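# Press a jar's lid until it snaps on

## Task

A jar sits free on the table with its lid on top. Push the lid down hard enough that it clicks onto the jar along its whole edge and rests level on the rim; if only part has clicked in, push on the part still sticking up. The lid must never be pushed by the wrist camera or the bracket holding it (on the little-finger side, at the heel of the palm), or the attempt fails. At the end the jar must be upright on the table, neither jar nor lid may still be moving, and the result must hold without the robot touching anything. Finish by opening the hand and withdrawing.

## Robot and tools

Robot: two arms, left_arm and right_arm, facing each other across the table, left_arm's base on the +y side. The names are labels, not image sides. Each arm ends in an identical five-finger right hand, so hand numbers and axes mean the same thing on both.

Frames. The scene frame has its origin on the table surface midway between the arm bases, +z up, table at z = 0. Result lines give each hand point's position (m), quaternion (wxyz) and velocities in this frame; printed positions can be slightly off, especially at long reach. The hand point sits 0.05 m in front of the palm, where index pad and thumb tip meet in a pinch. Its own axes: +z along the straightened fingers (fingertips 0.06-0.07 m beyond it), +y out of the palm face, +x across the palm toward the little finger. A wrist bracket with camera sticks out 0.03 m past the point along +y and 0.11 m toward +x; it must not touch the lid. Pressing with the palm, fingertips or closed fist with the bracket turned away is the safe approach.

The row (28 numbers, each in [-1, 1]), one list covering both arms: left_arm dx, dy, dz, rx, ry, rz, then left_gripper little, ring, middle, index, thumb_bend, thumb_turn, force_limit, speed; then the same 14 for right_arm/right_gripper. Always send all 28 even if one arm is idle.
- dx..rz are an offset, not a pose: a target relative to that hand point's pose in the most recent result that showed it (or, before any such result and for second-and-later calls in one reply, relative to where the robot stands when the action begins), expressed in the hand point's own axes. 1.0 = 0.6 m or 180 degrees; rx, ry, rz form a single rotation vector. All zeros means go back to that reference pose, not stay put.
- Finger values are absolute targets: +1 straight/open, -1 curled shut. thumb_bend +1 straight, -1 bent; thumb_turn +1 beside the palm, -1 across in front of it. A pinch is roughly index -0.22, thumb_bend -0.75, thumb_turn -0.57.
- force_limit maps -1..+1 to about 0..10 N fingertip stopping load when closing (0..15 N for the two thumb motors). speed maps -1..+1 to near zero..full (full travel 0.6 s). To leave a hand unchanged, resend its last eight numbers; before any have been sent, use its hand_measured six values plus hand_force_limit and hand_speed.

Tools.
- execute_actions {actions, pictures}: actions holds at most one item. Empty list = just read state. {"rows": [...], "steps": n} runs up to 15 rows, one per 1/30 s step (default 15; last row repeats). {"steps": n} without rows waits up to 300 steps counted from the previous result, reply time included. pictures toggles images.
- move {target, speed, stop_force}: target is one 28-number row as above (same offsets and reference). Each hand point travels straight toward its target, arms finishing together, lasting 0.5-10 s. speed is the top path speed in m/s, 0.002-0.5 (default 0.25; turning up to twice that in rad/s). stop_force, 9-40 N, shared by both arms: an arm's path ends once its wrist sensor reads that much extra resistance for two steps; it then backs up two steps and holds. Use it with a very slow speed for pressing; a target placed well beyond the contact is then acceptable. Do not rely on it if the hand also rotates during the move, and omit it when moving away from something being pressed. It is refused during the first 0.2 s.
- wait {seconds}: 0-10 s of letting the scene run.
- zoom_image {camera, region}: camera is cam_high, cam_low, cam_left_wrist or cam_right_wrist; region [x0, y0, x1, y1] in pixels, at most 504x504. Images are 896x504 (high, low) and 504x504 (wrists).
- show_instructions: shows reference images.
- finished_scene {scene}: ends the current scene (give its number) and reports success; irreversible.

Results. The move line reports the outcome per arm: done, off_target, moving, held, fault, or contact (stop_force triggered and arm settled). limits=paced means the commanded pose was clipped; limits=held means a safety check blocked some steps. "pose unreachable" and HELD mark clipped or blocked commands. Hand target shows where the controller currently drives each hand. Hand lines: hand_measured (positions), hand_stopped_by (moving, target, force, stalled, fault), hand_load_n (fingertip load, positive when pushed open). Wrist force/torque are in the hand's axes, noisy (offsets up to ~4 N), saturating near 50 N; a push on a surface reads as force pointing back into the arm.

Motion notes. Each step's command is clipped to 100 mm and 16 degrees from the current pose; commands lag about 0.17 s; after big moves the arm may still be short of target, so check the pose and send the rest.

Avoid: arms are stiff, so targets past a hard contact without stop_force, or fast approaches, can trigger a fault (joint torque limits 139 N m for the big joints, 26 N m for wrist joints, or 150 N external force), halting the arm 10 s. Do not let the arms collide or press on each other. Do not tip the jar, knock anything off the table, or leave anything moving. Holding loads heats motors (warning at 70 °C, braking at 85 °C). Objects may occasionally be nudged by outside disturbances. After seating the lid, open the hand and lift clear before finishing.

Each tool is called by a JSON object that holds its "fn" and its "kwargs", one argument or row to a line.

Reference images:

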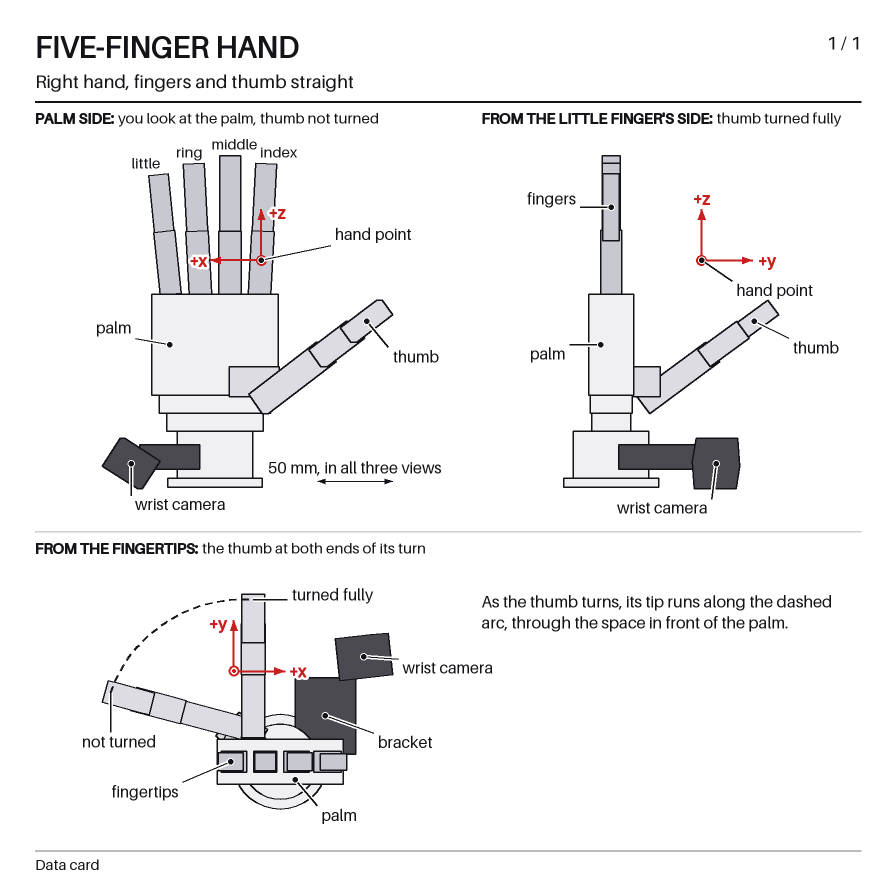

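## Session

{"fn": "execute_actions", "kwargs": {
  "actions": []
}}

Scene clock: 0.00 s of 5400.00 s.
left_arm: end_effector_position=(+0.3311, +0.4816, +0.4835) hand_measured=(+1.000, +1.000, +1.000, +1.000, +1.000, +1.000) hand_load_n=(+0.0, +0.0, +0.0, +0.0, +0.0, +0.0) hand_stopped_by=(target, target, target, target, target, target) hand_force_limit=0.00 hand_speed=-0.80 end_effector_quat_wxyz=(+0.019, +0.359, +0.933, +0.004) end_effector_velocity=(+0.000, +0.000, -0.000) end_effector_angular_velocity=(-0.000, +0.000, +0.002) | right_arm: end_effector_position=(+0.1216, -0.2703, +0.4857) hand_measured=(+1.000, +1.000, +1.000, +1.000, +1.000, +1.000) hand_load_n=(+0.0, +0.0, +0.0, +0.0, +0.0, +0.0) hand_stopped_by=(target, target, target, target, target, target) hand_force_limit=0.00 hand_speed=-0.80 end_effector_quat_wxyz=(-0.007, -0.388, +0.922, +0.008) end_effector_velocity=(+0.000, +0.000, +0.000) end_effector_angular_velocity=(+0.000, +0.000, -0.001)
Joint positions: left_arm=[ 0.527 -1.731  1.334  1.943  1.541 -1.893] | right_arm=[-1.21  -1.703  1.311  1.975  1.554 -1.913]
Joint velocities: left_arm=[ 0.001  0.     0.001 -0.001  0.    -0.001] | right_arm=[-0.001  0.    -0.     0.    -0.001  0.   ]
Joint torques (N m, as the arm reports them, + toward a larger angle): no reading
Wrist force (N, on the end effector, along its own x y z axes, offset not removed): no reading
Wrist torque (N m, same axes, about the end effector's origin, offset not removed): no reading
Hand target (left_arm): +0.331, +0.482, +0.484; +0.019, +0.359, +0.933, +0.004
Hand target (right_arm): +0.122, -0.270, +0.486; -0.007, -0.388, +0.922, +0.008

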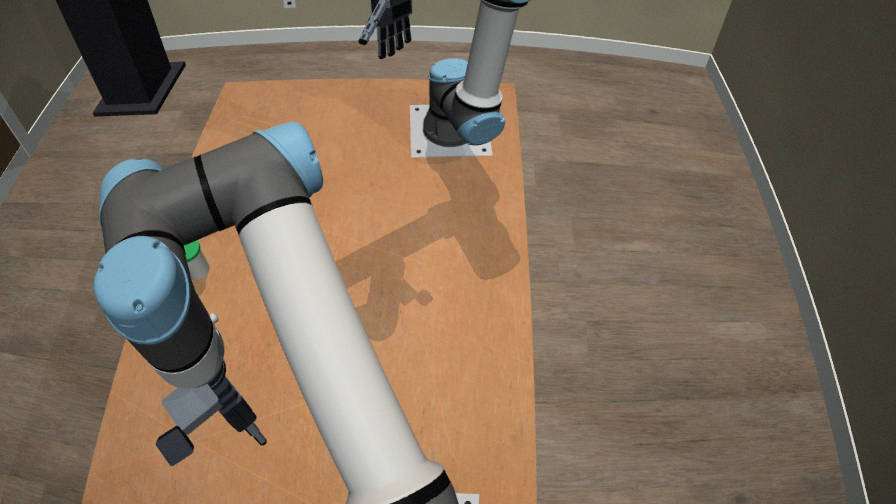

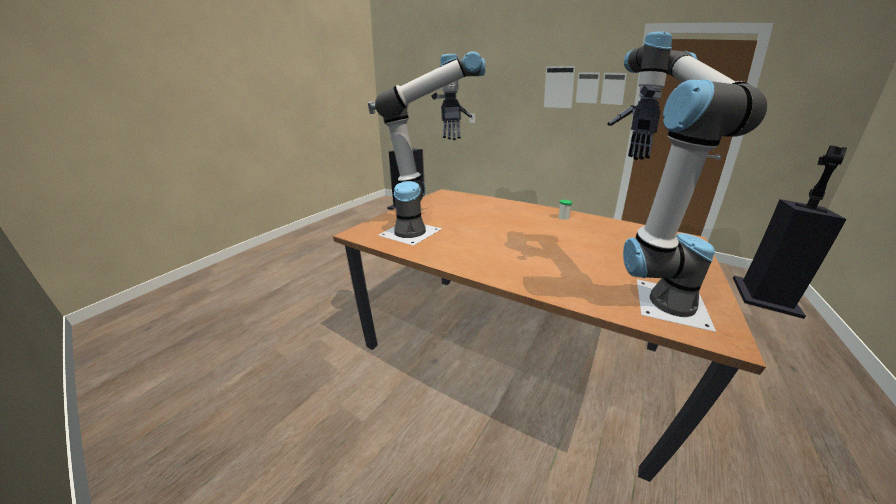

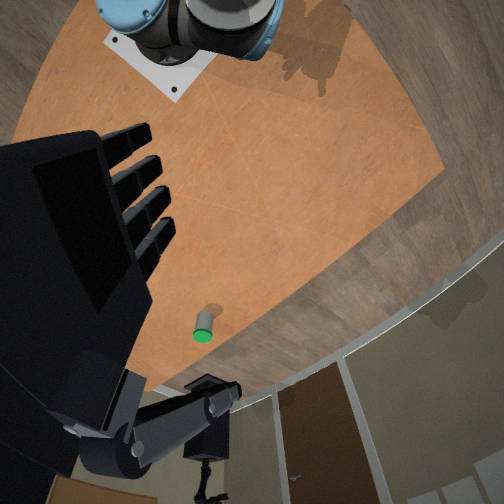

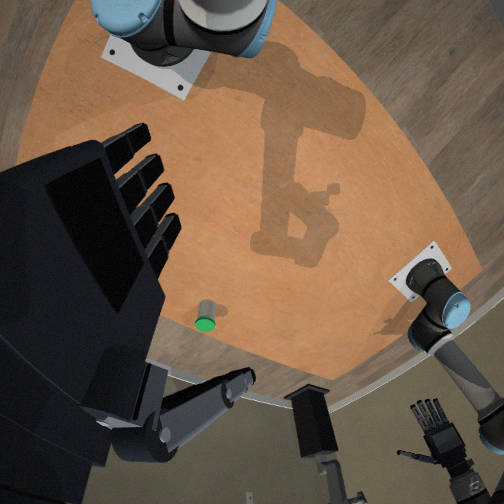

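{"fn": "move", "kwargs": {
  "target": [-0.5,-0.2,0.2,0,0,0,-1,-1,-1,-1,1,1,0,1,0,0,0,0,0,0,1,1,1,1,1,1,0,-0.8]
}}

Scene clock: 30.33 s of 5400.00 s.
left_arm: end_effector_position=(+0.4777, +0.1906, +0.3712) hand_measured=(-1.000, -1.000, -1.000, -1.000, +1.000, +1.000) hand_load_n=(+0.0, +0.0, +0.0, +0.0, +0.0, +0.0) hand_stopped_by=(target, target, target, target, target, target) hand_force_limit=0.00 hand_speed=1.00 end_effector_quat_wxyz=(+0.019, +0.359, +0.933, +0.004) end_effector_velocity=(+0.001, -0.000, +0.000) end_effector_angular_velocity=(+0.002, +0.001, +0.001) | right_arm: end_effector_position=(+0.1216, -0.2703, +0.4857) hand_measured=(+1.000, +1.000, +1.000, +1.000, +1.000, +1.000) hand_load_n=(+0.0, +0.0, +0.0, +0.0, +0.0, +0.0) hand_stopped_by=(target, target, target, target, target, target) hand_force_limit=0.00 hand_speed=-0.80 end_effector_quat_wxyz=(-0.007, -0.388, +0.922, +0.008) end_effector_velocity=(+0.000, -0.000, -0.000) end_effector_angular_velocity=(-0.001, -0.000, -0.001)
Joint positions: left_arm=[ 0.497 -0.977  0.701  1.822  1.54  -1.923] | right_arm=[-1.21  -1.703  1.311  1.975  1.554 -1.913]
Joint velocities: left_arm=[ 0.001  0.006 -0.01   0.006 -0.001  0.   ] | right_arm=[-0.     0.    -0.    -0.     0.001  0.001]
Joint torques (N m, as the arm reports them, + toward a larger angle): left_arm=[  8.29 -30.64 -27.03   3.27   1.17   1.57] | right_arm=[ -0.99  -9.63 -16.1    2.61  -0.11   0.32]
Wrist force (N, on the end effector, along its own x y z axes, offset not removed): left_arm=[-1.4 -1.6 -1.1] | right_arm=[-4.0 -0.9 2.1]
Wrist torque (N m, same axes, about the end effector's origin, offset not removed): left_arm=[-0.21 0.18 -0.28] | right_arm=[-0.28 0.59 -0.36]
Hand target (left_arm): +0.478, +0.191, +0.371; +0.019, +0.359, +0.933, +0.004
Hand target (right_arm): +0.122, -0.270, +0.486; -0.007, -0.388, +0.922, +0.008
Off the commanded pose (left_arm): 0.000 m, 0 deg.
Off the commanded pose (right_arm): 0.000 m, 0 deg.
After step 90, 25.40 s passed at rest.
move: done

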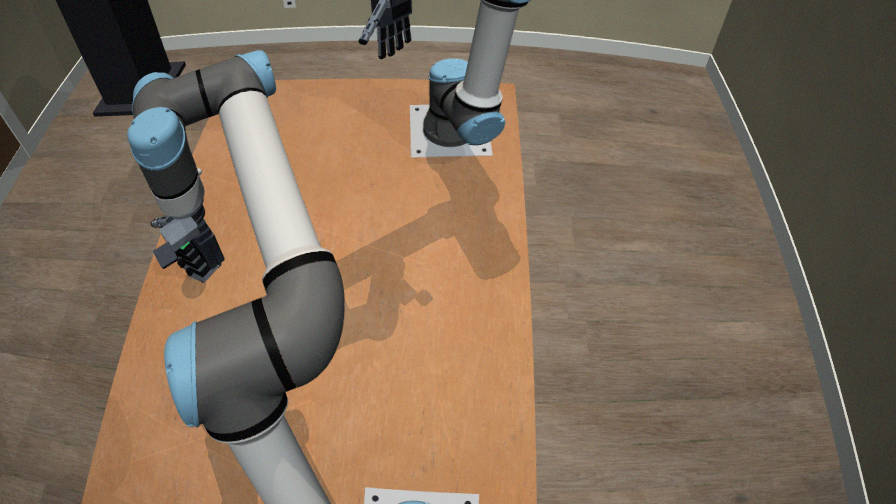

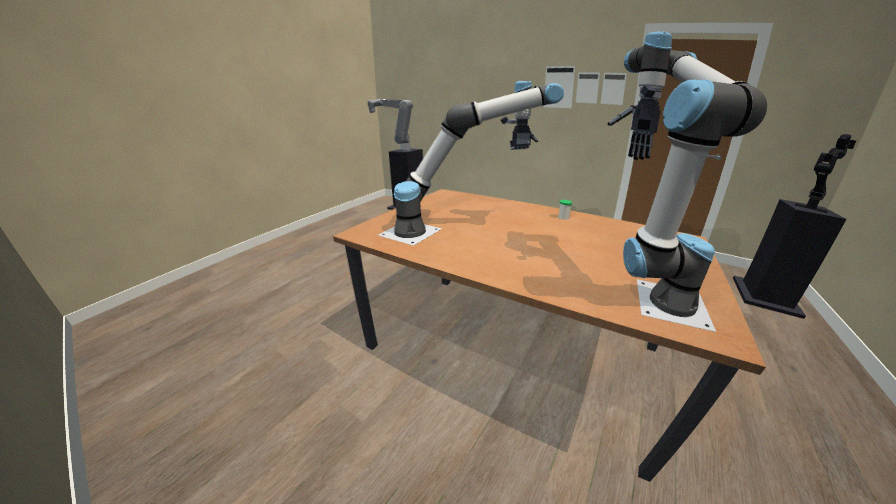

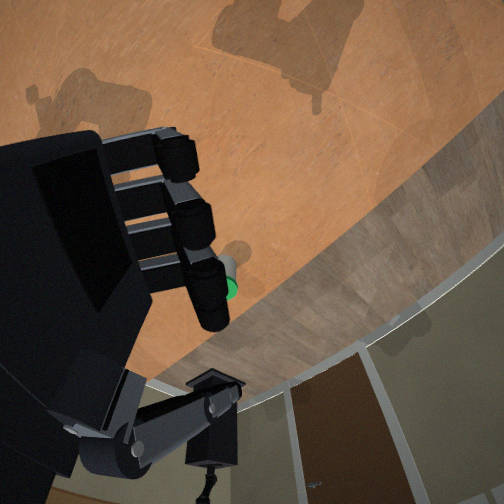

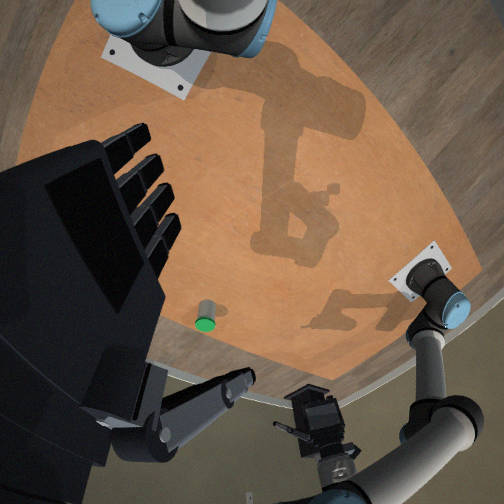

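{"fn": "move", "kwargs": {
  "target": [-0.413,-0.165,0.248,-0.117,-0.152,0.568,-1,-1,-1,-1,1,1,0,1,0,0,0,0,0,0,1,1,1,1,1,1,0,-0.8]
}}

{"fn": "zoom_image", "kwargs": {
  "camera": "cam_low",
  "region": [480,110,660,240]
}}

{"fn": "zoom_image", "kwargs": {
  "camera": "cam_high",
  "region": [90,130,330,330]
}}

Scene clock: 87.37 s of 5400.00 s.
left_arm: end_effector_position=(+0.6007, -0.0501, +0.2287) hand_measured=(-1.000, -1.000, -1.000, -1.000, +1.000, +1.000) hand_load_n=(+0.0, +0.0, +0.0, +0.0, +0.0, +0.0) hand_stopped_by=(target, target, target, target, target, target) hand_force_limit=0.00 hand_speed=1.00 end_effector_quat_wxyz=(+0.257, +0.924, +0.270, +0.091) end_effector_velocity=(-0.000, -0.002, +0.001) end_effector_angular_velocity=(+0.001, +0.000, -0.008) | right_arm: end_effector_position=(+0.1216, -0.2703, +0.4857) hand_measured=(+1.000, +1.000, +1.000, +1.000, +1.000, +1.000) hand_load_n=(+0.0, +0.0, +0.0, +0.0, +0.0, +0.0) hand_stopped_by=(target, target, target, target, target, target) hand_force_limit=0.00 hand_speed=-0.80 end_effector_quat_wxyz=(-0.007, -0.388, +0.922, +0.008) end_effector_velocity=(+0.000, -0.000, -0.000) end_effector_angular_velocity=(-0.000, -0.000, -0.001)
Joint positions: left_arm=[ 0.625 -0.67   0.576  1.114  1.564  0.045] | right_arm=[-1.21  -1.703  1.311  1.975  1.554 -1.913]
Joint velocities: left_arm=[-0.     0.008 -0.017  0.01   0.004  0.007] | right_arm=[-0.001 -0.    -0.    -0.     0.    -0.   ]
Joint torques (N m, as the arm reports them, + toward a larger angle): left_arm=[  8.37 -41.57 -29.67   2.33   1.21   1.57] | right_arm=[ -0.82  -9.58 -16.32   2.68  -0.05   0.33]
Wrist force (N, on the end effector, along its own x y z axes, offset not removed): left_arm=[-0.7 -1.2 -1.7] | right_arm=[-3.9 0.5 1.4]
Wrist torque (N m, same axes, about the end effector's origin, offset not removed): left_arm=[-0.10 0.09 -0.12] | right_arm=[-0.05 0.54 -0.31]
Hand target (left_arm): +0.601, -0.050, +0.229; +0.256, +0.924, +0.270, +0.091
Hand target (right_arm): +0.122, -0.270, +0.486; -0.007, -0.388, +0.922, +0.008
Off the commanded pose (left_arm): 0.000 m, 0 deg.
Off the commanded pose (right_arm): 0.000 m, 0 deg.
After step 90, 49.80 s passed at rest.
move: done

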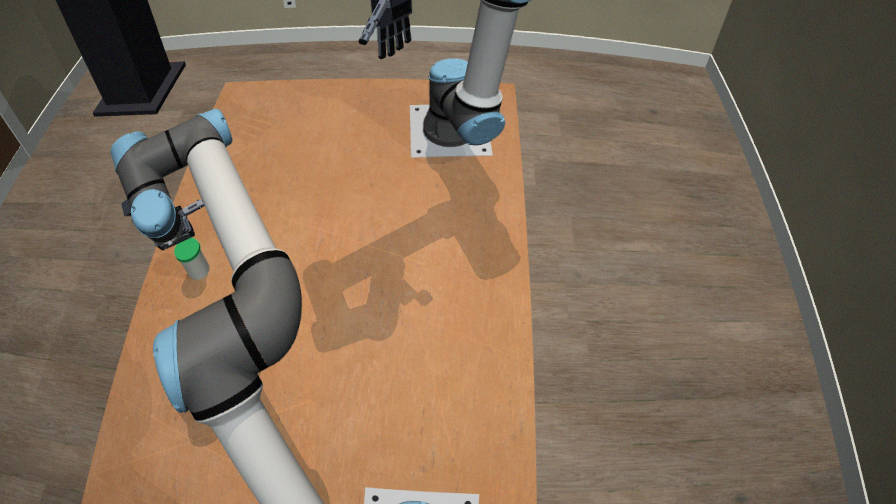

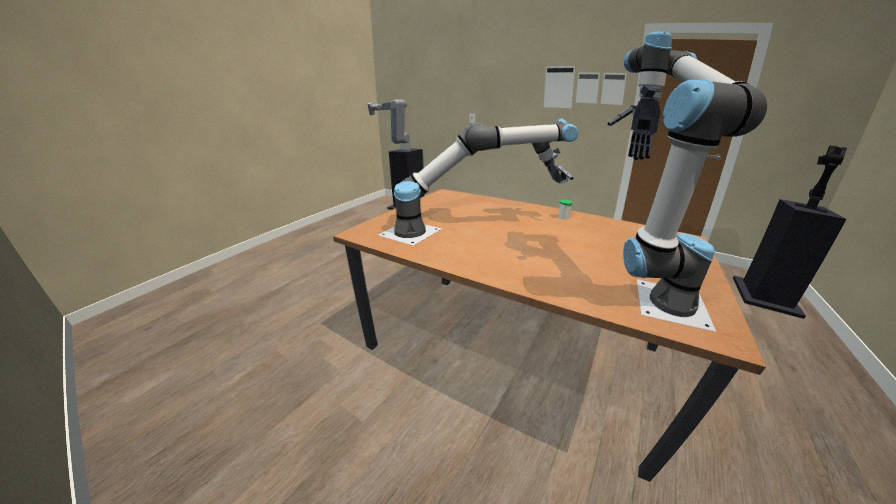

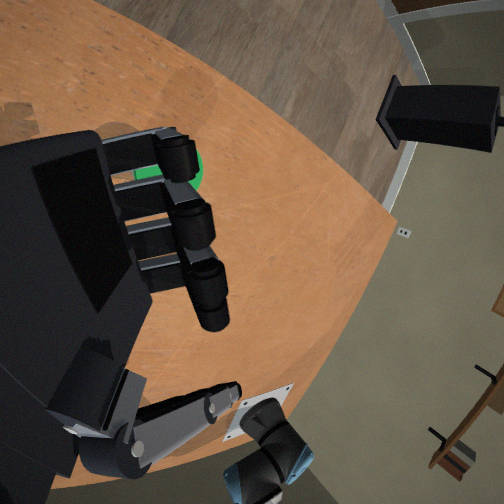

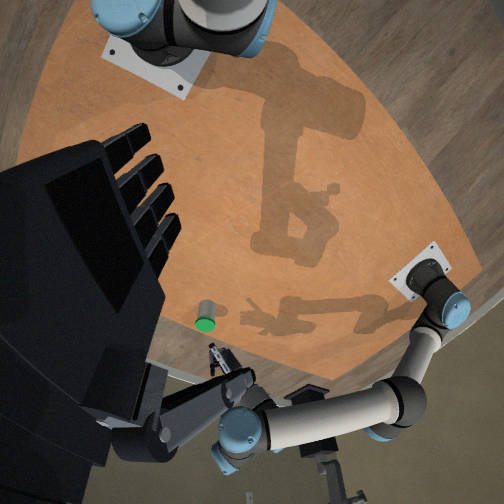

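Region (480, 110, 660, 240) of cam_low's 896x504 image, scaled by 2.800, with more detail than that image has.

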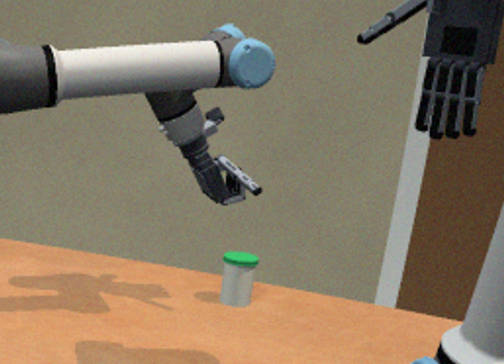

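Region (90, 130, 330, 330) of cam_high's 896x504 image, scaled by 2.100, with more detail than that image has.

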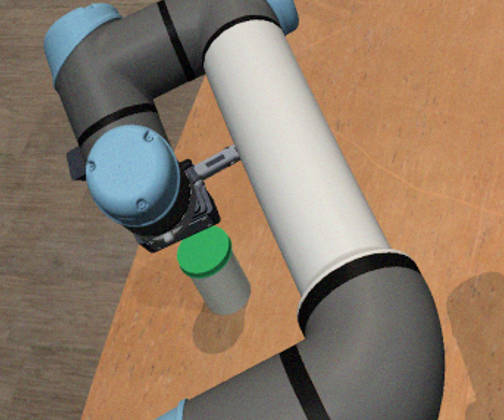

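{"fn": "move", "kwargs": {
  "target": [0.034,0.02,0.128,-0.08,0,0,-1,-1,-1,-1,1,1,0,1,0,0,0,0,0,0,1,1,1,1,1,1,0,-0.8],
  "speed": 0.1
}}

{"fn": "zoom_image", "kwargs": {
  "camera": "cam_low",
  "region": [510,150,620,230]
}}

{"fn": "zoom_image", "kwargs": {
  "camera": "cam_high",
  "region": [110,170,270,310]
}}

{"fn": "zoom_image", "kwargs": {
  "camera": "cam_right_wrist",
  "region": [150,270,290,400]
}}

Scene clock: 108.77 s of 5400.00 s.
left_arm: end_effector_position=(+0.6467, -0.0804, +0.1702) hand_measured=(-1.000, -1.000, -1.000, -1.000, +1.000, +1.000) hand_load_n=(+0.0, +0.0, +0.0, +0.0, +0.0, +0.0) hand_stopped_by=(target, target, target, target, target, target) hand_force_limit=0.00 hand_speed=1.00 end_effector_quat_wxyz=(+0.370, +0.884, +0.257, +0.124) end_effector_velocity=(+0.000, -0.001, -0.002) end_effector_angular_velocity=(-0.002, -0.001, -0.000) | right_arm: end_effector_position=(+0.1216, -0.2703, +0.4857) hand_measured=(+1.000, +1.000, +1.000, +1.000, +1.000, +1.000) hand_load_n=(+0.0, +0.0, +0.0, +0.0, +0.0, +0.0) hand_stopped_by=(target, target, target, target, target, target) hand_force_limit=0.00 hand_speed=-0.80 end_effector_quat_wxyz=(-0.007, -0.388, +0.922, +0.008) end_effector_velocity=(+0.000, -0.000, +0.000) end_effector_angular_velocity=(+0.000, -0.000, -0.001)
Joint positions: left_arm=[ 0.66  -0.66   0.786  0.643  1.601  0.069] | right_arm=[-1.21  -1.703  1.311  1.975  1.554 -1.913]
Joint velocities: left_arm=[-0.     0.001  0.002 -0.006  0.001  0.   ] | right_arm=[-0.001 -0.    -0.     0.    -0.     0.   ]
Joint torques (N m, as the arm reports them, + toward a larger angle): left_arm=[  8.14 -44.43  -5.31  -1.06   1.35   1.53] | right_arm=[ -1.26 -10.03 -15.82   2.73   0.02   0.34]
Wrist force (N, on the end effector, along its own x y z axes, offset not removed): left_arm=[-2.5 -1.2 -0.5] | right_arm=[-0.7 -0.8 2.7]
Wrist torque (N m, same axes, about the end effector's origin, offset not removed): left_arm=[-0.19 0.39 -0.29] | right_arm=[-0.30 -0.04 -0.04]
Hand target (left_arm): +0.647, -0.080, +0.170; +0.370, +0.884, +0.257, +0.124
Hand target (right_arm): +0.122, -0.270, +0.486; -0.007, -0.388, +0.922, +0.008
Off the commanded pose (left_arm): 0.000 m, 0 deg.
Off the commanded pose (right_arm): 0.000 m, 0 deg.
After step 90, 16.77 s passed at rest.
move: done

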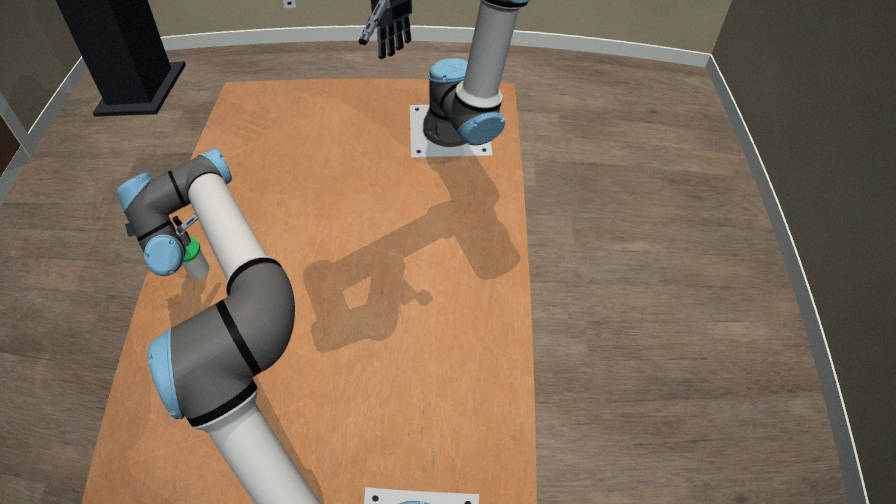

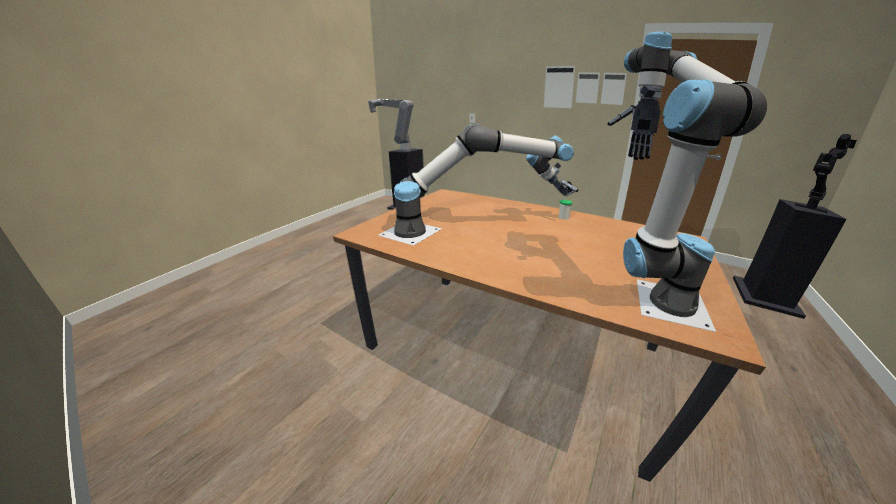

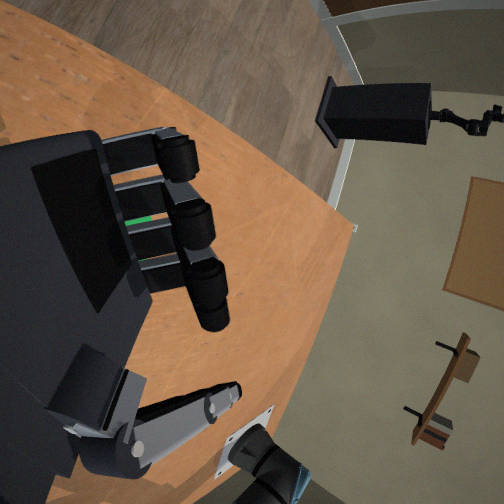

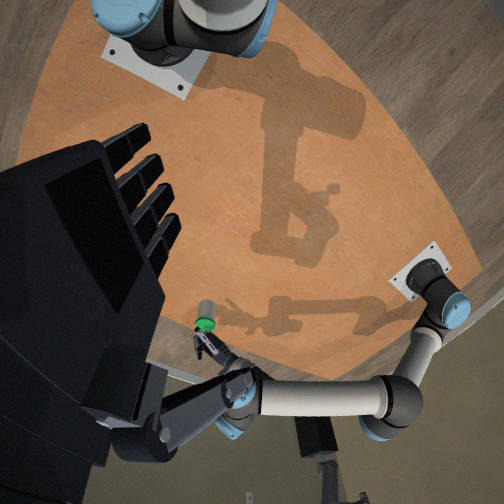

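Region (510, 150, 620, 230) of cam_low's 896x504 image, scaled by 4.582, with more detail than that image has; it fills the top 367 rows of this view, and the rest is white.

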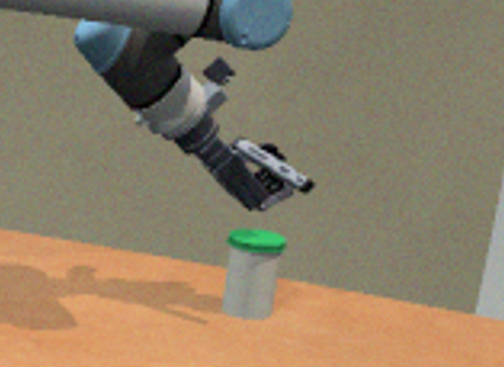

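Region (110, 170, 270, 310) of cam_high's 896x504 image, scaled by 3.150, with more detail than that image has; it fills the top 441 rows of this view, and the rest is white.

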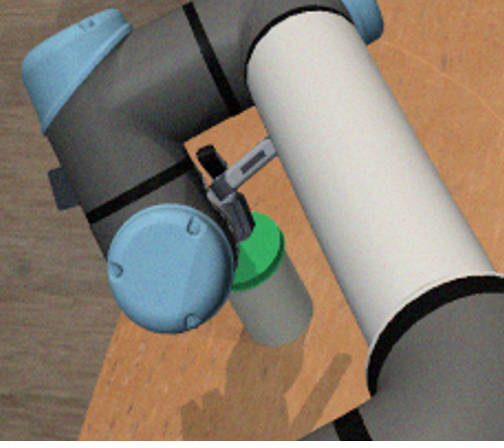

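Region (150, 270, 290, 400) of cam_right_wrist's 504x504 image, scaled by 3.600, with more detail than that image has; it fills the top 468 rows of this view, and the rest is white.

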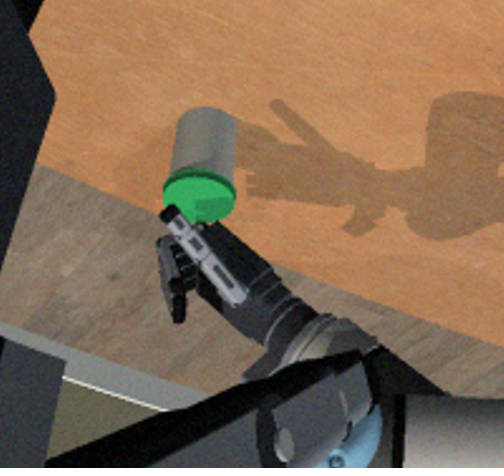

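{"fn": "move", "kwargs": {
  "target": [-0.0029,-0.072,0.07,0,0,0,-1,-1,-1,-1,1,1,0,1,0,0,0,0,0,0,1,1,1,1,1,1,0,-0.8],
  "speed": 0.007,
  "stop_force": 10
}}

{"fn": "zoom_image", "kwargs": {
  "camera": "cam_low",
  "region": [530,170,600,225]
}}

{"fn": "zoom_image", "kwargs": {
  "camera": "cam_right_wrist",
  "region": [150,270,290,400]
}}

Scene clock: 123.17 s of 5400.00 s.
left_arm: end_effector_position=(+0.6467, -0.0805, +0.1332) hand_measured=(-1.000, -1.000, -1.000, -1.000, +1.000, +1.000) hand_load_n=(+0.0, +0.0, +0.0, +0.0, +0.0, +0.0) hand_stopped_by=(target, target, target, target, target, target) hand_force_limit=0.00 hand_speed=1.00 end_effector_quat_wxyz=(+0.370, +0.884, +0.257, +0.124) end_effector_velocity=(-0.000, +0.000, +0.001) end_effector_angular_velocity=(+0.003, +0.002, +0.000) | right_arm: end_effector_position=(+0.1216, -0.2703, +0.4857) hand_measured=(+1.000, +1.000, +1.000, +1.000, +1.000, +1.000) hand_load_n=(+0.0, +0.0, +0.0, +0.0, +0.0, +0.0) hand_stopped_by=(target, target, target, target, target, target) hand_force_limit=0.00 hand_speed=-0.80 end_effector_quat_wxyz=(-0.007, -0.388, +0.922, +0.008) end_effector_velocity=(-0.000, +0.000, -0.000) end_effector_angular_velocity=(-0.000, -0.000, +0.001)
Joint positions: left_arm=[ 0.66  -0.64   0.844  0.565  1.601  0.069] | right_arm=[-1.21  -1.703  1.311  1.975  1.554 -1.913]
Joint velocities: left_arm=[ 0.     0.    -0.004  0.007 -0.     0.   ] | right_arm=[ 0.001  0.    -0.    -0.     0.     0.   ]
Joint torques (N m, as the arm reports them, + toward a larger angle): left_arm=[ -6.02 -59.52 -25.1    2.51  -1.31  -1.51] | right_arm=[ -1.17  -9.88 -16.06   2.72  -0.05   0.37]
Wrist force (N, on the end effector, along its own x y z axes, offset not removed): left_arm=[-2.2 5.4 -7.2] | right_arm=[-2.8 0.7 2.0]
Wrist torque (N m, same axes, about the end effector's origin, offset not removed): left_arm=[0.42 0.21 -0.09] | right_arm=[-0.11 0.29 -0.10]
Hand target (left_arm): +0.647, -0.081, +0.134; +0.370, +0.884, +0.257, +0.124
Hand target (right_arm): +0.122, -0.270, +0.486; -0.007, -0.388, +0.922, +0.008
Off the commanded pose (left_arm): 0.023 m, 0 deg.
Off the commanded pose (right_arm): 0.000 m, 0 deg.
After step 90, 5.80 s passed at rest.
move: contact (left_arm)

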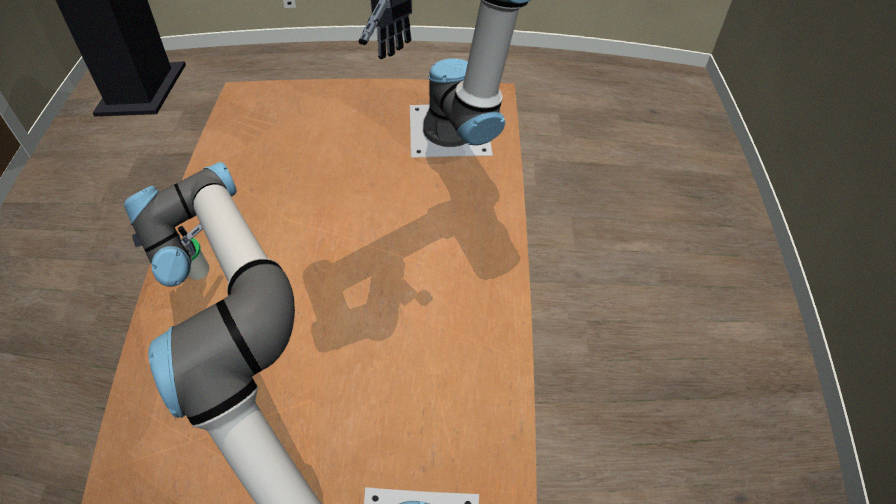

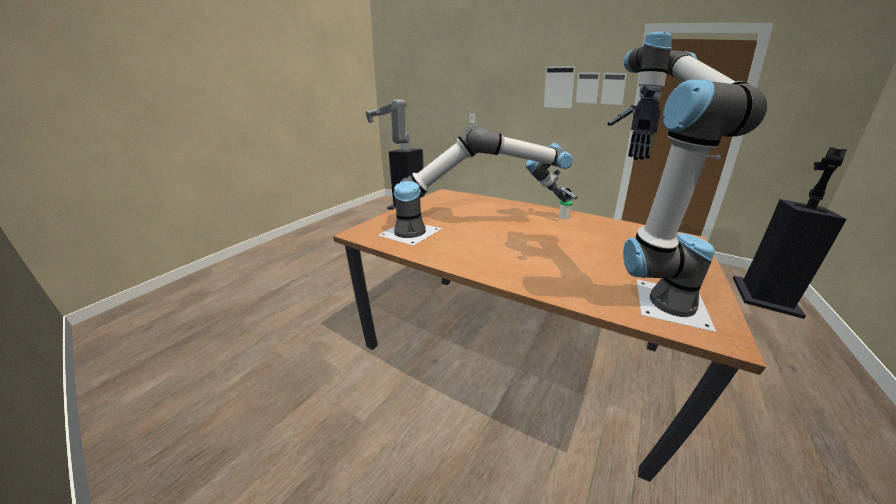

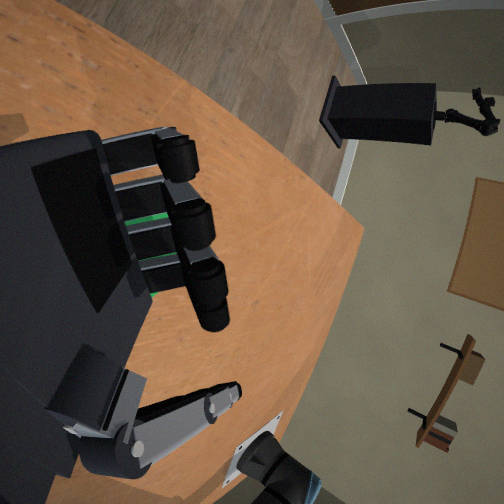

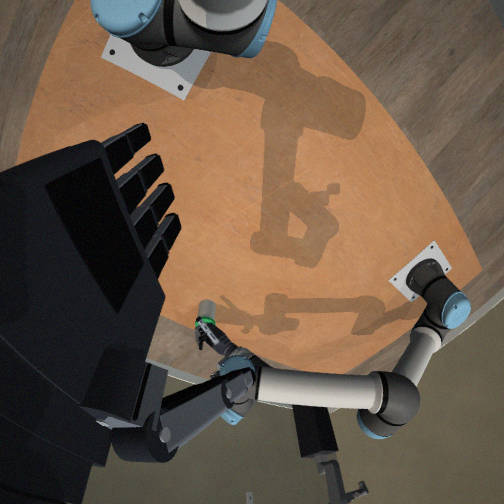

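Region (530, 170, 600, 225) of cam_low's 896x504 image, scaled by 7.200, with more detail than that image has; it fills the top 396 rows of this view, and the rest is white.

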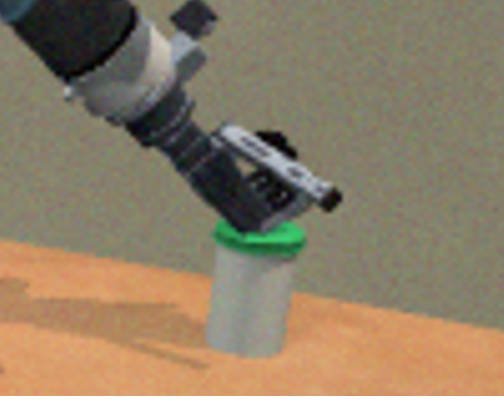

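Region (150, 270, 290, 400) of cam_right_wrist's 504x504 image, scaled by 3.600, with more detail than that image has; it fills the top 468 rows of this view, and the rest is white.

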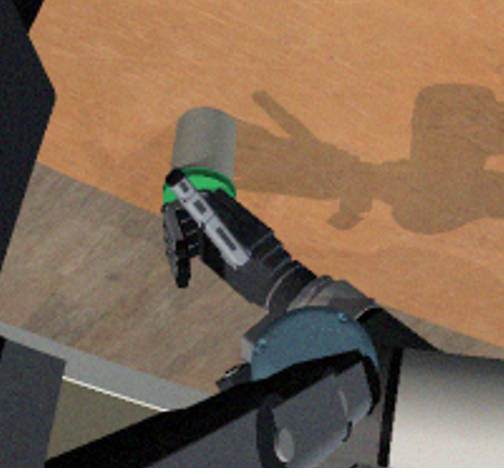

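Reasonably centred. Press.

{"fn": "move", "kwargs": {
  "target": [-0.0007,-0.018,0.0174,0,0,0,-1,-1,-1,-1,1,1,0,1,0,0,0,0,0,0,1,1,1,1,1,1,0,-0.8],
  "speed": 0.002,
  "stop_force": 40
}}

{"fn": "zoom_image", "kwargs": {
  "camera": "cam_low",
  "region": [530,170,600,225]
}}

Scene clock: 132.23 s of 5400.00 s.
left_arm: end_effector_position=(+0.6467, -0.0806, +0.1301) hand_measured=(-1.000, -1.000, -1.000, -1.000, +1.000, +1.000) hand_load_n=(+0.0, +0.0, +0.0, +0.0, +0.0, +0.0) hand_stopped_by=(target, target, target, target, target, target) hand_force_limit=0.00 hand_speed=1.00 end_effector_quat_wxyz=(+0.370, +0.884, +0.257, +0.124) end_effector_velocity=(-0.001, +0.000, -0.000) end_effector_angular_velocity=(+0.002, +0.001, -0.000) | right_arm: end_effector_position=(+0.1216, -0.2703, +0.4857) hand_measured=(+1.000, +1.000, +1.000, +1.000, +1.000, +1.000) hand_load_n=(+0.0, +0.0, +0.0, +0.0, +0.0, +0.0) hand_stopped_by=(target, target, target, target, target, target) hand_force_limit=0.00 hand_speed=-0.80 end_effector_quat_wxyz=(-0.007, -0.388, +0.922, +0.008) end_effector_velocity=(-0.000, +0.000, -0.000) end_effector_angular_velocity=(-0.000, +0.000, +0.001)
Joint positions: left_arm=[ 0.66  -0.638  0.849  0.558  1.601  0.069] | right_arm=[-1.21  -1.703  1.311  1.975  1.554 -1.913]
Joint velocities: left_arm=[-0.001 -0.     0.     0.003 -0.001 -0.   ] | right_arm=[ 0.001  0.     0.     0.    -0.    -0.   ]
Joint torques (N m, as the arm reports them, + toward a larger angle): left_arm=[  0.93 -17.23  -0.25   5.77   0.17  -0.76] | right_arm=[ -0.28 -10.08 -15.93   2.71  -0.06   0.31]
Wrist force (N, on the end effector, along its own x y z axes, offset not removed): left_arm=[5.5 30.4 -36.3] | right_arm=[-2.4 -1.2 1.5]
Wrist torque (N m, same axes, about the end effector's origin, offset not removed): left_arm=[2.33 0.25 0.33] | right_arm=[-0.42 0.44 -0.14]
Hand target (left_arm): +0.647, -0.081, +0.130; +0.370, +0.884, +0.257, +0.124
Hand target (right_arm): +0.122, -0.270, +0.486; -0.007, -0.388, +0.922, +0.008
Off the commanded pose (left_arm): 0.012 m, 0 deg.
Off the commanded pose (right_arm): 0.000 m, 0 deg.
After step 90, 3.87 s passed at rest.
move: contact (left_arm)

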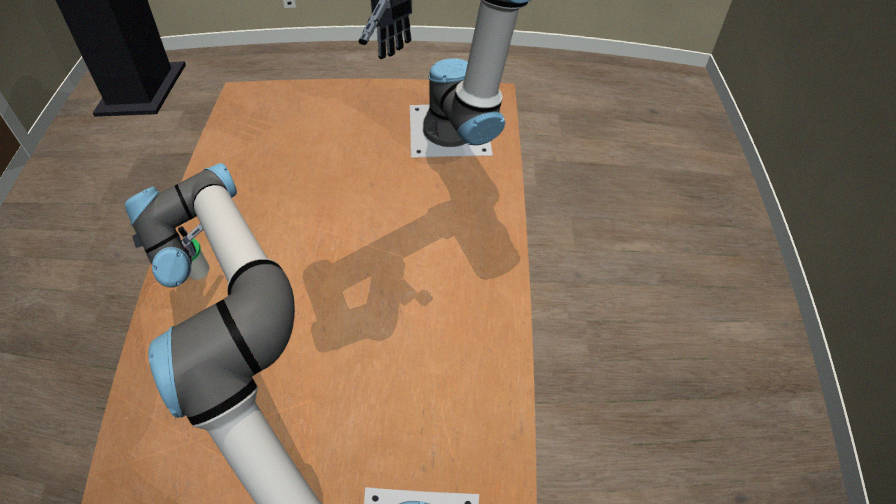

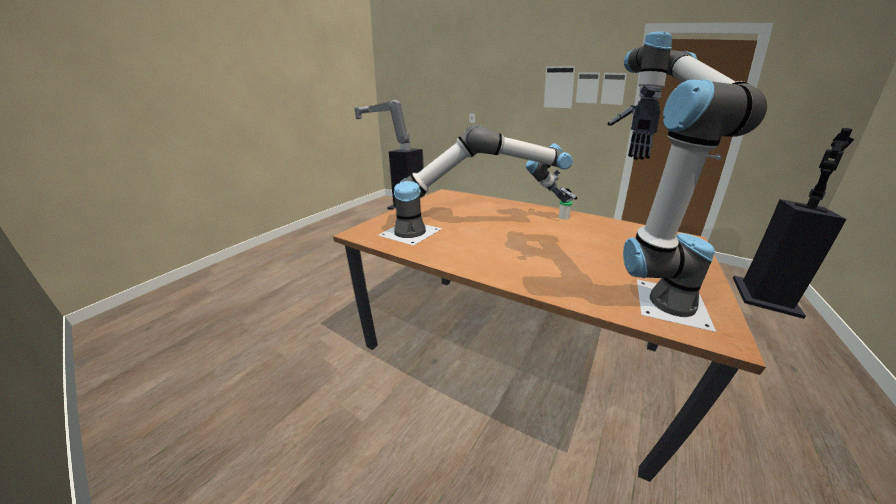

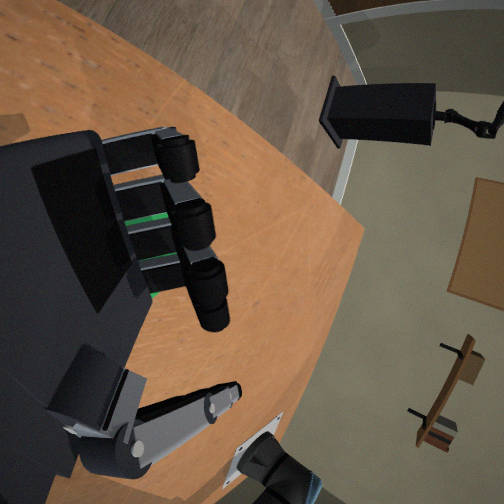

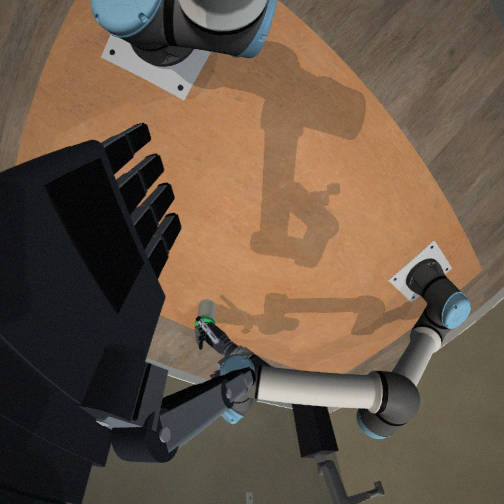

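Region (530, 170, 600, 225) of cam_low's 896x504 image, scaled by 7.200, with more detail than that image has; it fills the top 396 rows of this view, and the rest is white.

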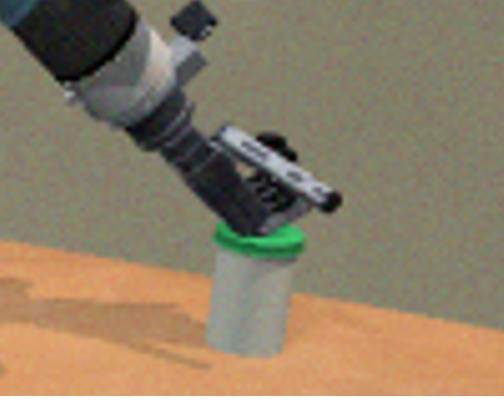

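{"fn": "move", "kwargs": {
  "target": [-0.0003,-0.0072,0.007,0,0,0,-1,-1,-1,-1,1,1,0,1,0,0,0,0,0,0,1,1,1,1,1,1,0,-0.8],
  "speed": 0.002,
  "stop_force": 40
}}

{"fn": "zoom_image", "kwargs": {
  "camera": "cam_low",
  "region": [530,170,600,225]
}}

Scene clock: 137.87 s of 5400.00 s.
left_arm: end_effector_position=(+0.6467, -0.0806, +0.1298) hand_measured=(-1.000, -1.000, -1.000, -1.000, +1.000, +1.000) hand_load_n=(+0.0, +0.0, +0.0, +0.5, +0.0, +0.0) hand_stopped_by=(target, target, target, target, target, target) hand_force_limit=0.00 hand_speed=1.00 end_effector_quat_wxyz=(+0.370, +0.884, +0.257, +0.124) end_effector_velocity=(-0.002, -0.001, -0.000) end_effector_angular_velocity=(+0.002, +0.001, -0.003) | right_arm: end_effector_position=(+0.1216, -0.2703, +0.4857) hand_measured=(+1.000, +1.000, +1.000, +1.000, +1.000, +1.000) hand_load_n=(+0.0, +0.0, +0.0, +0.0, +0.0, +0.0) hand_stopped_by=(target, target, target, target, target, target) hand_force_limit=0.00 hand_speed=-0.80 end_effector_quat_wxyz=(-0.007, -0.388, +0.922, +0.008) end_effector_velocity=(-0.000, +0.000, +0.000) end_effector_angular_velocity=(+0.000, -0.000, +0.001)
Joint positions: left_arm=[ 0.66  -0.638  0.849  0.557  1.601  0.069] | right_arm=[-1.21  -1.703  1.311  1.975  1.554 -1.913]
Joint velocities: left_arm=[-0.003  0.    -0.     0.002  0.     0.   ] | right_arm=[ 0. -0. -0. -0. -0. -0.]
Joint torques (N m, as the arm reports them, + toward a larger angle): left_arm=[  0.08 -12.59  -0.66   5.69   0.17  -0.08] | right_arm=[ -0.29 -10.02 -15.88   2.65  -0.07   0.31]
Wrist force (N, on the end effector, along its own x y z axes, offset not removed): left_arm=[3.7 34.2 -46.1] | right_arm=[-2.5 -1.8 -0.6]
Wrist torque (N m, same axes, about the end effector's origin, offset not removed): left_arm=[3.01 0.60 0.26] | right_arm=[-0.15 0.46 -0.25]
Hand target (left_arm): +0.647, -0.081, +0.130; +0.371, +0.884, +0.257, +0.124
Hand target (right_arm): +0.122, -0.270, +0.486; -0.007, -0.388, +0.922, +0.008
Off the commanded pose (left_arm): 0.006 m, 0 deg.
Off the commanded pose (right_arm): 0.000 m, 0 deg.
After step 90, 2.00 s passed at rest.
move: contact (left_arm)

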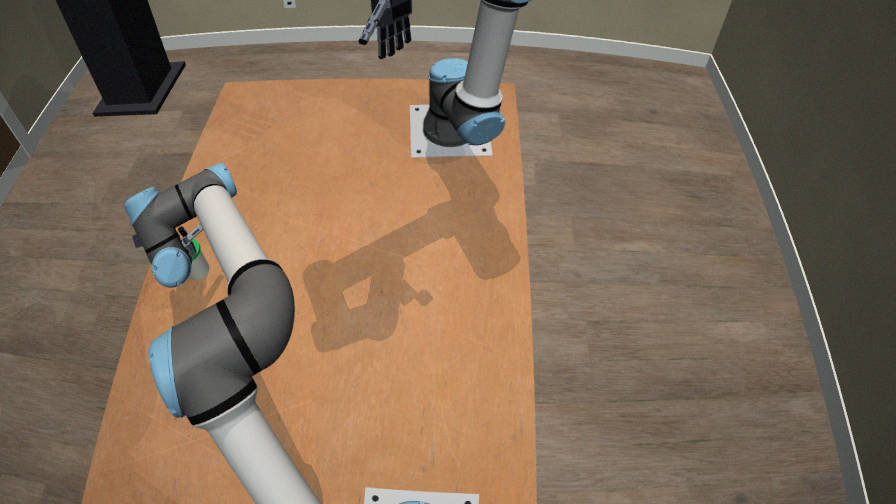

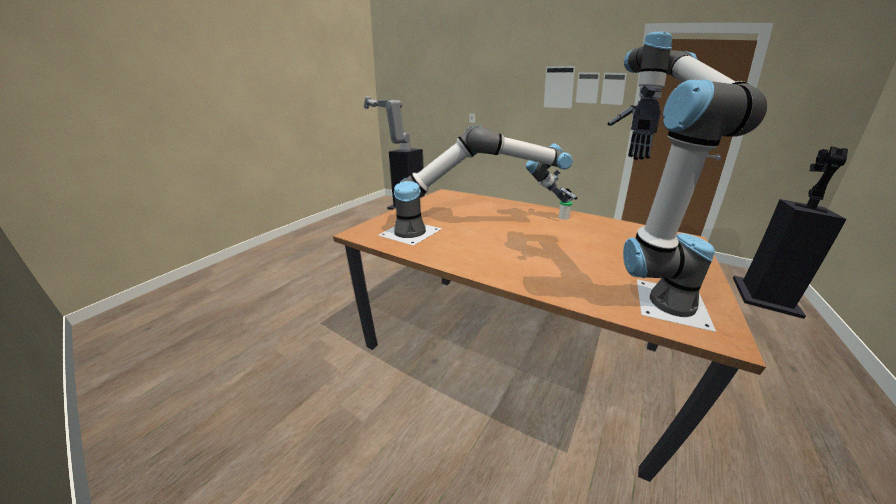

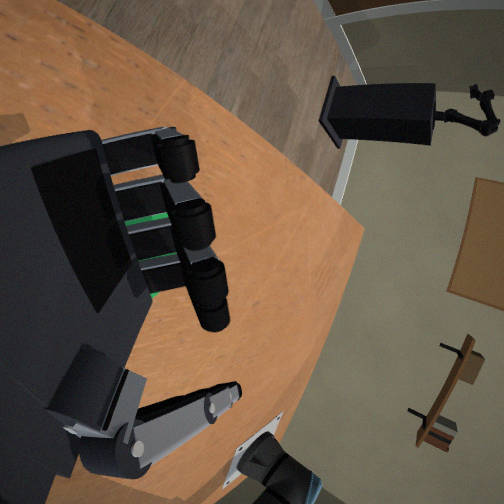

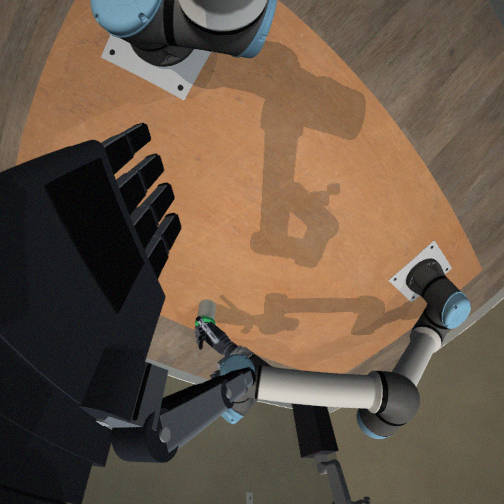

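Region (530, 170, 600, 225) of cam_low's 896x504 image, scaled by 7.200, with more detail than that image has; it fills the top 396 rows of this view, and the rest is white.

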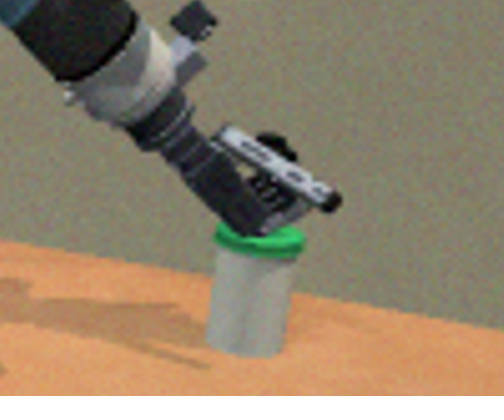

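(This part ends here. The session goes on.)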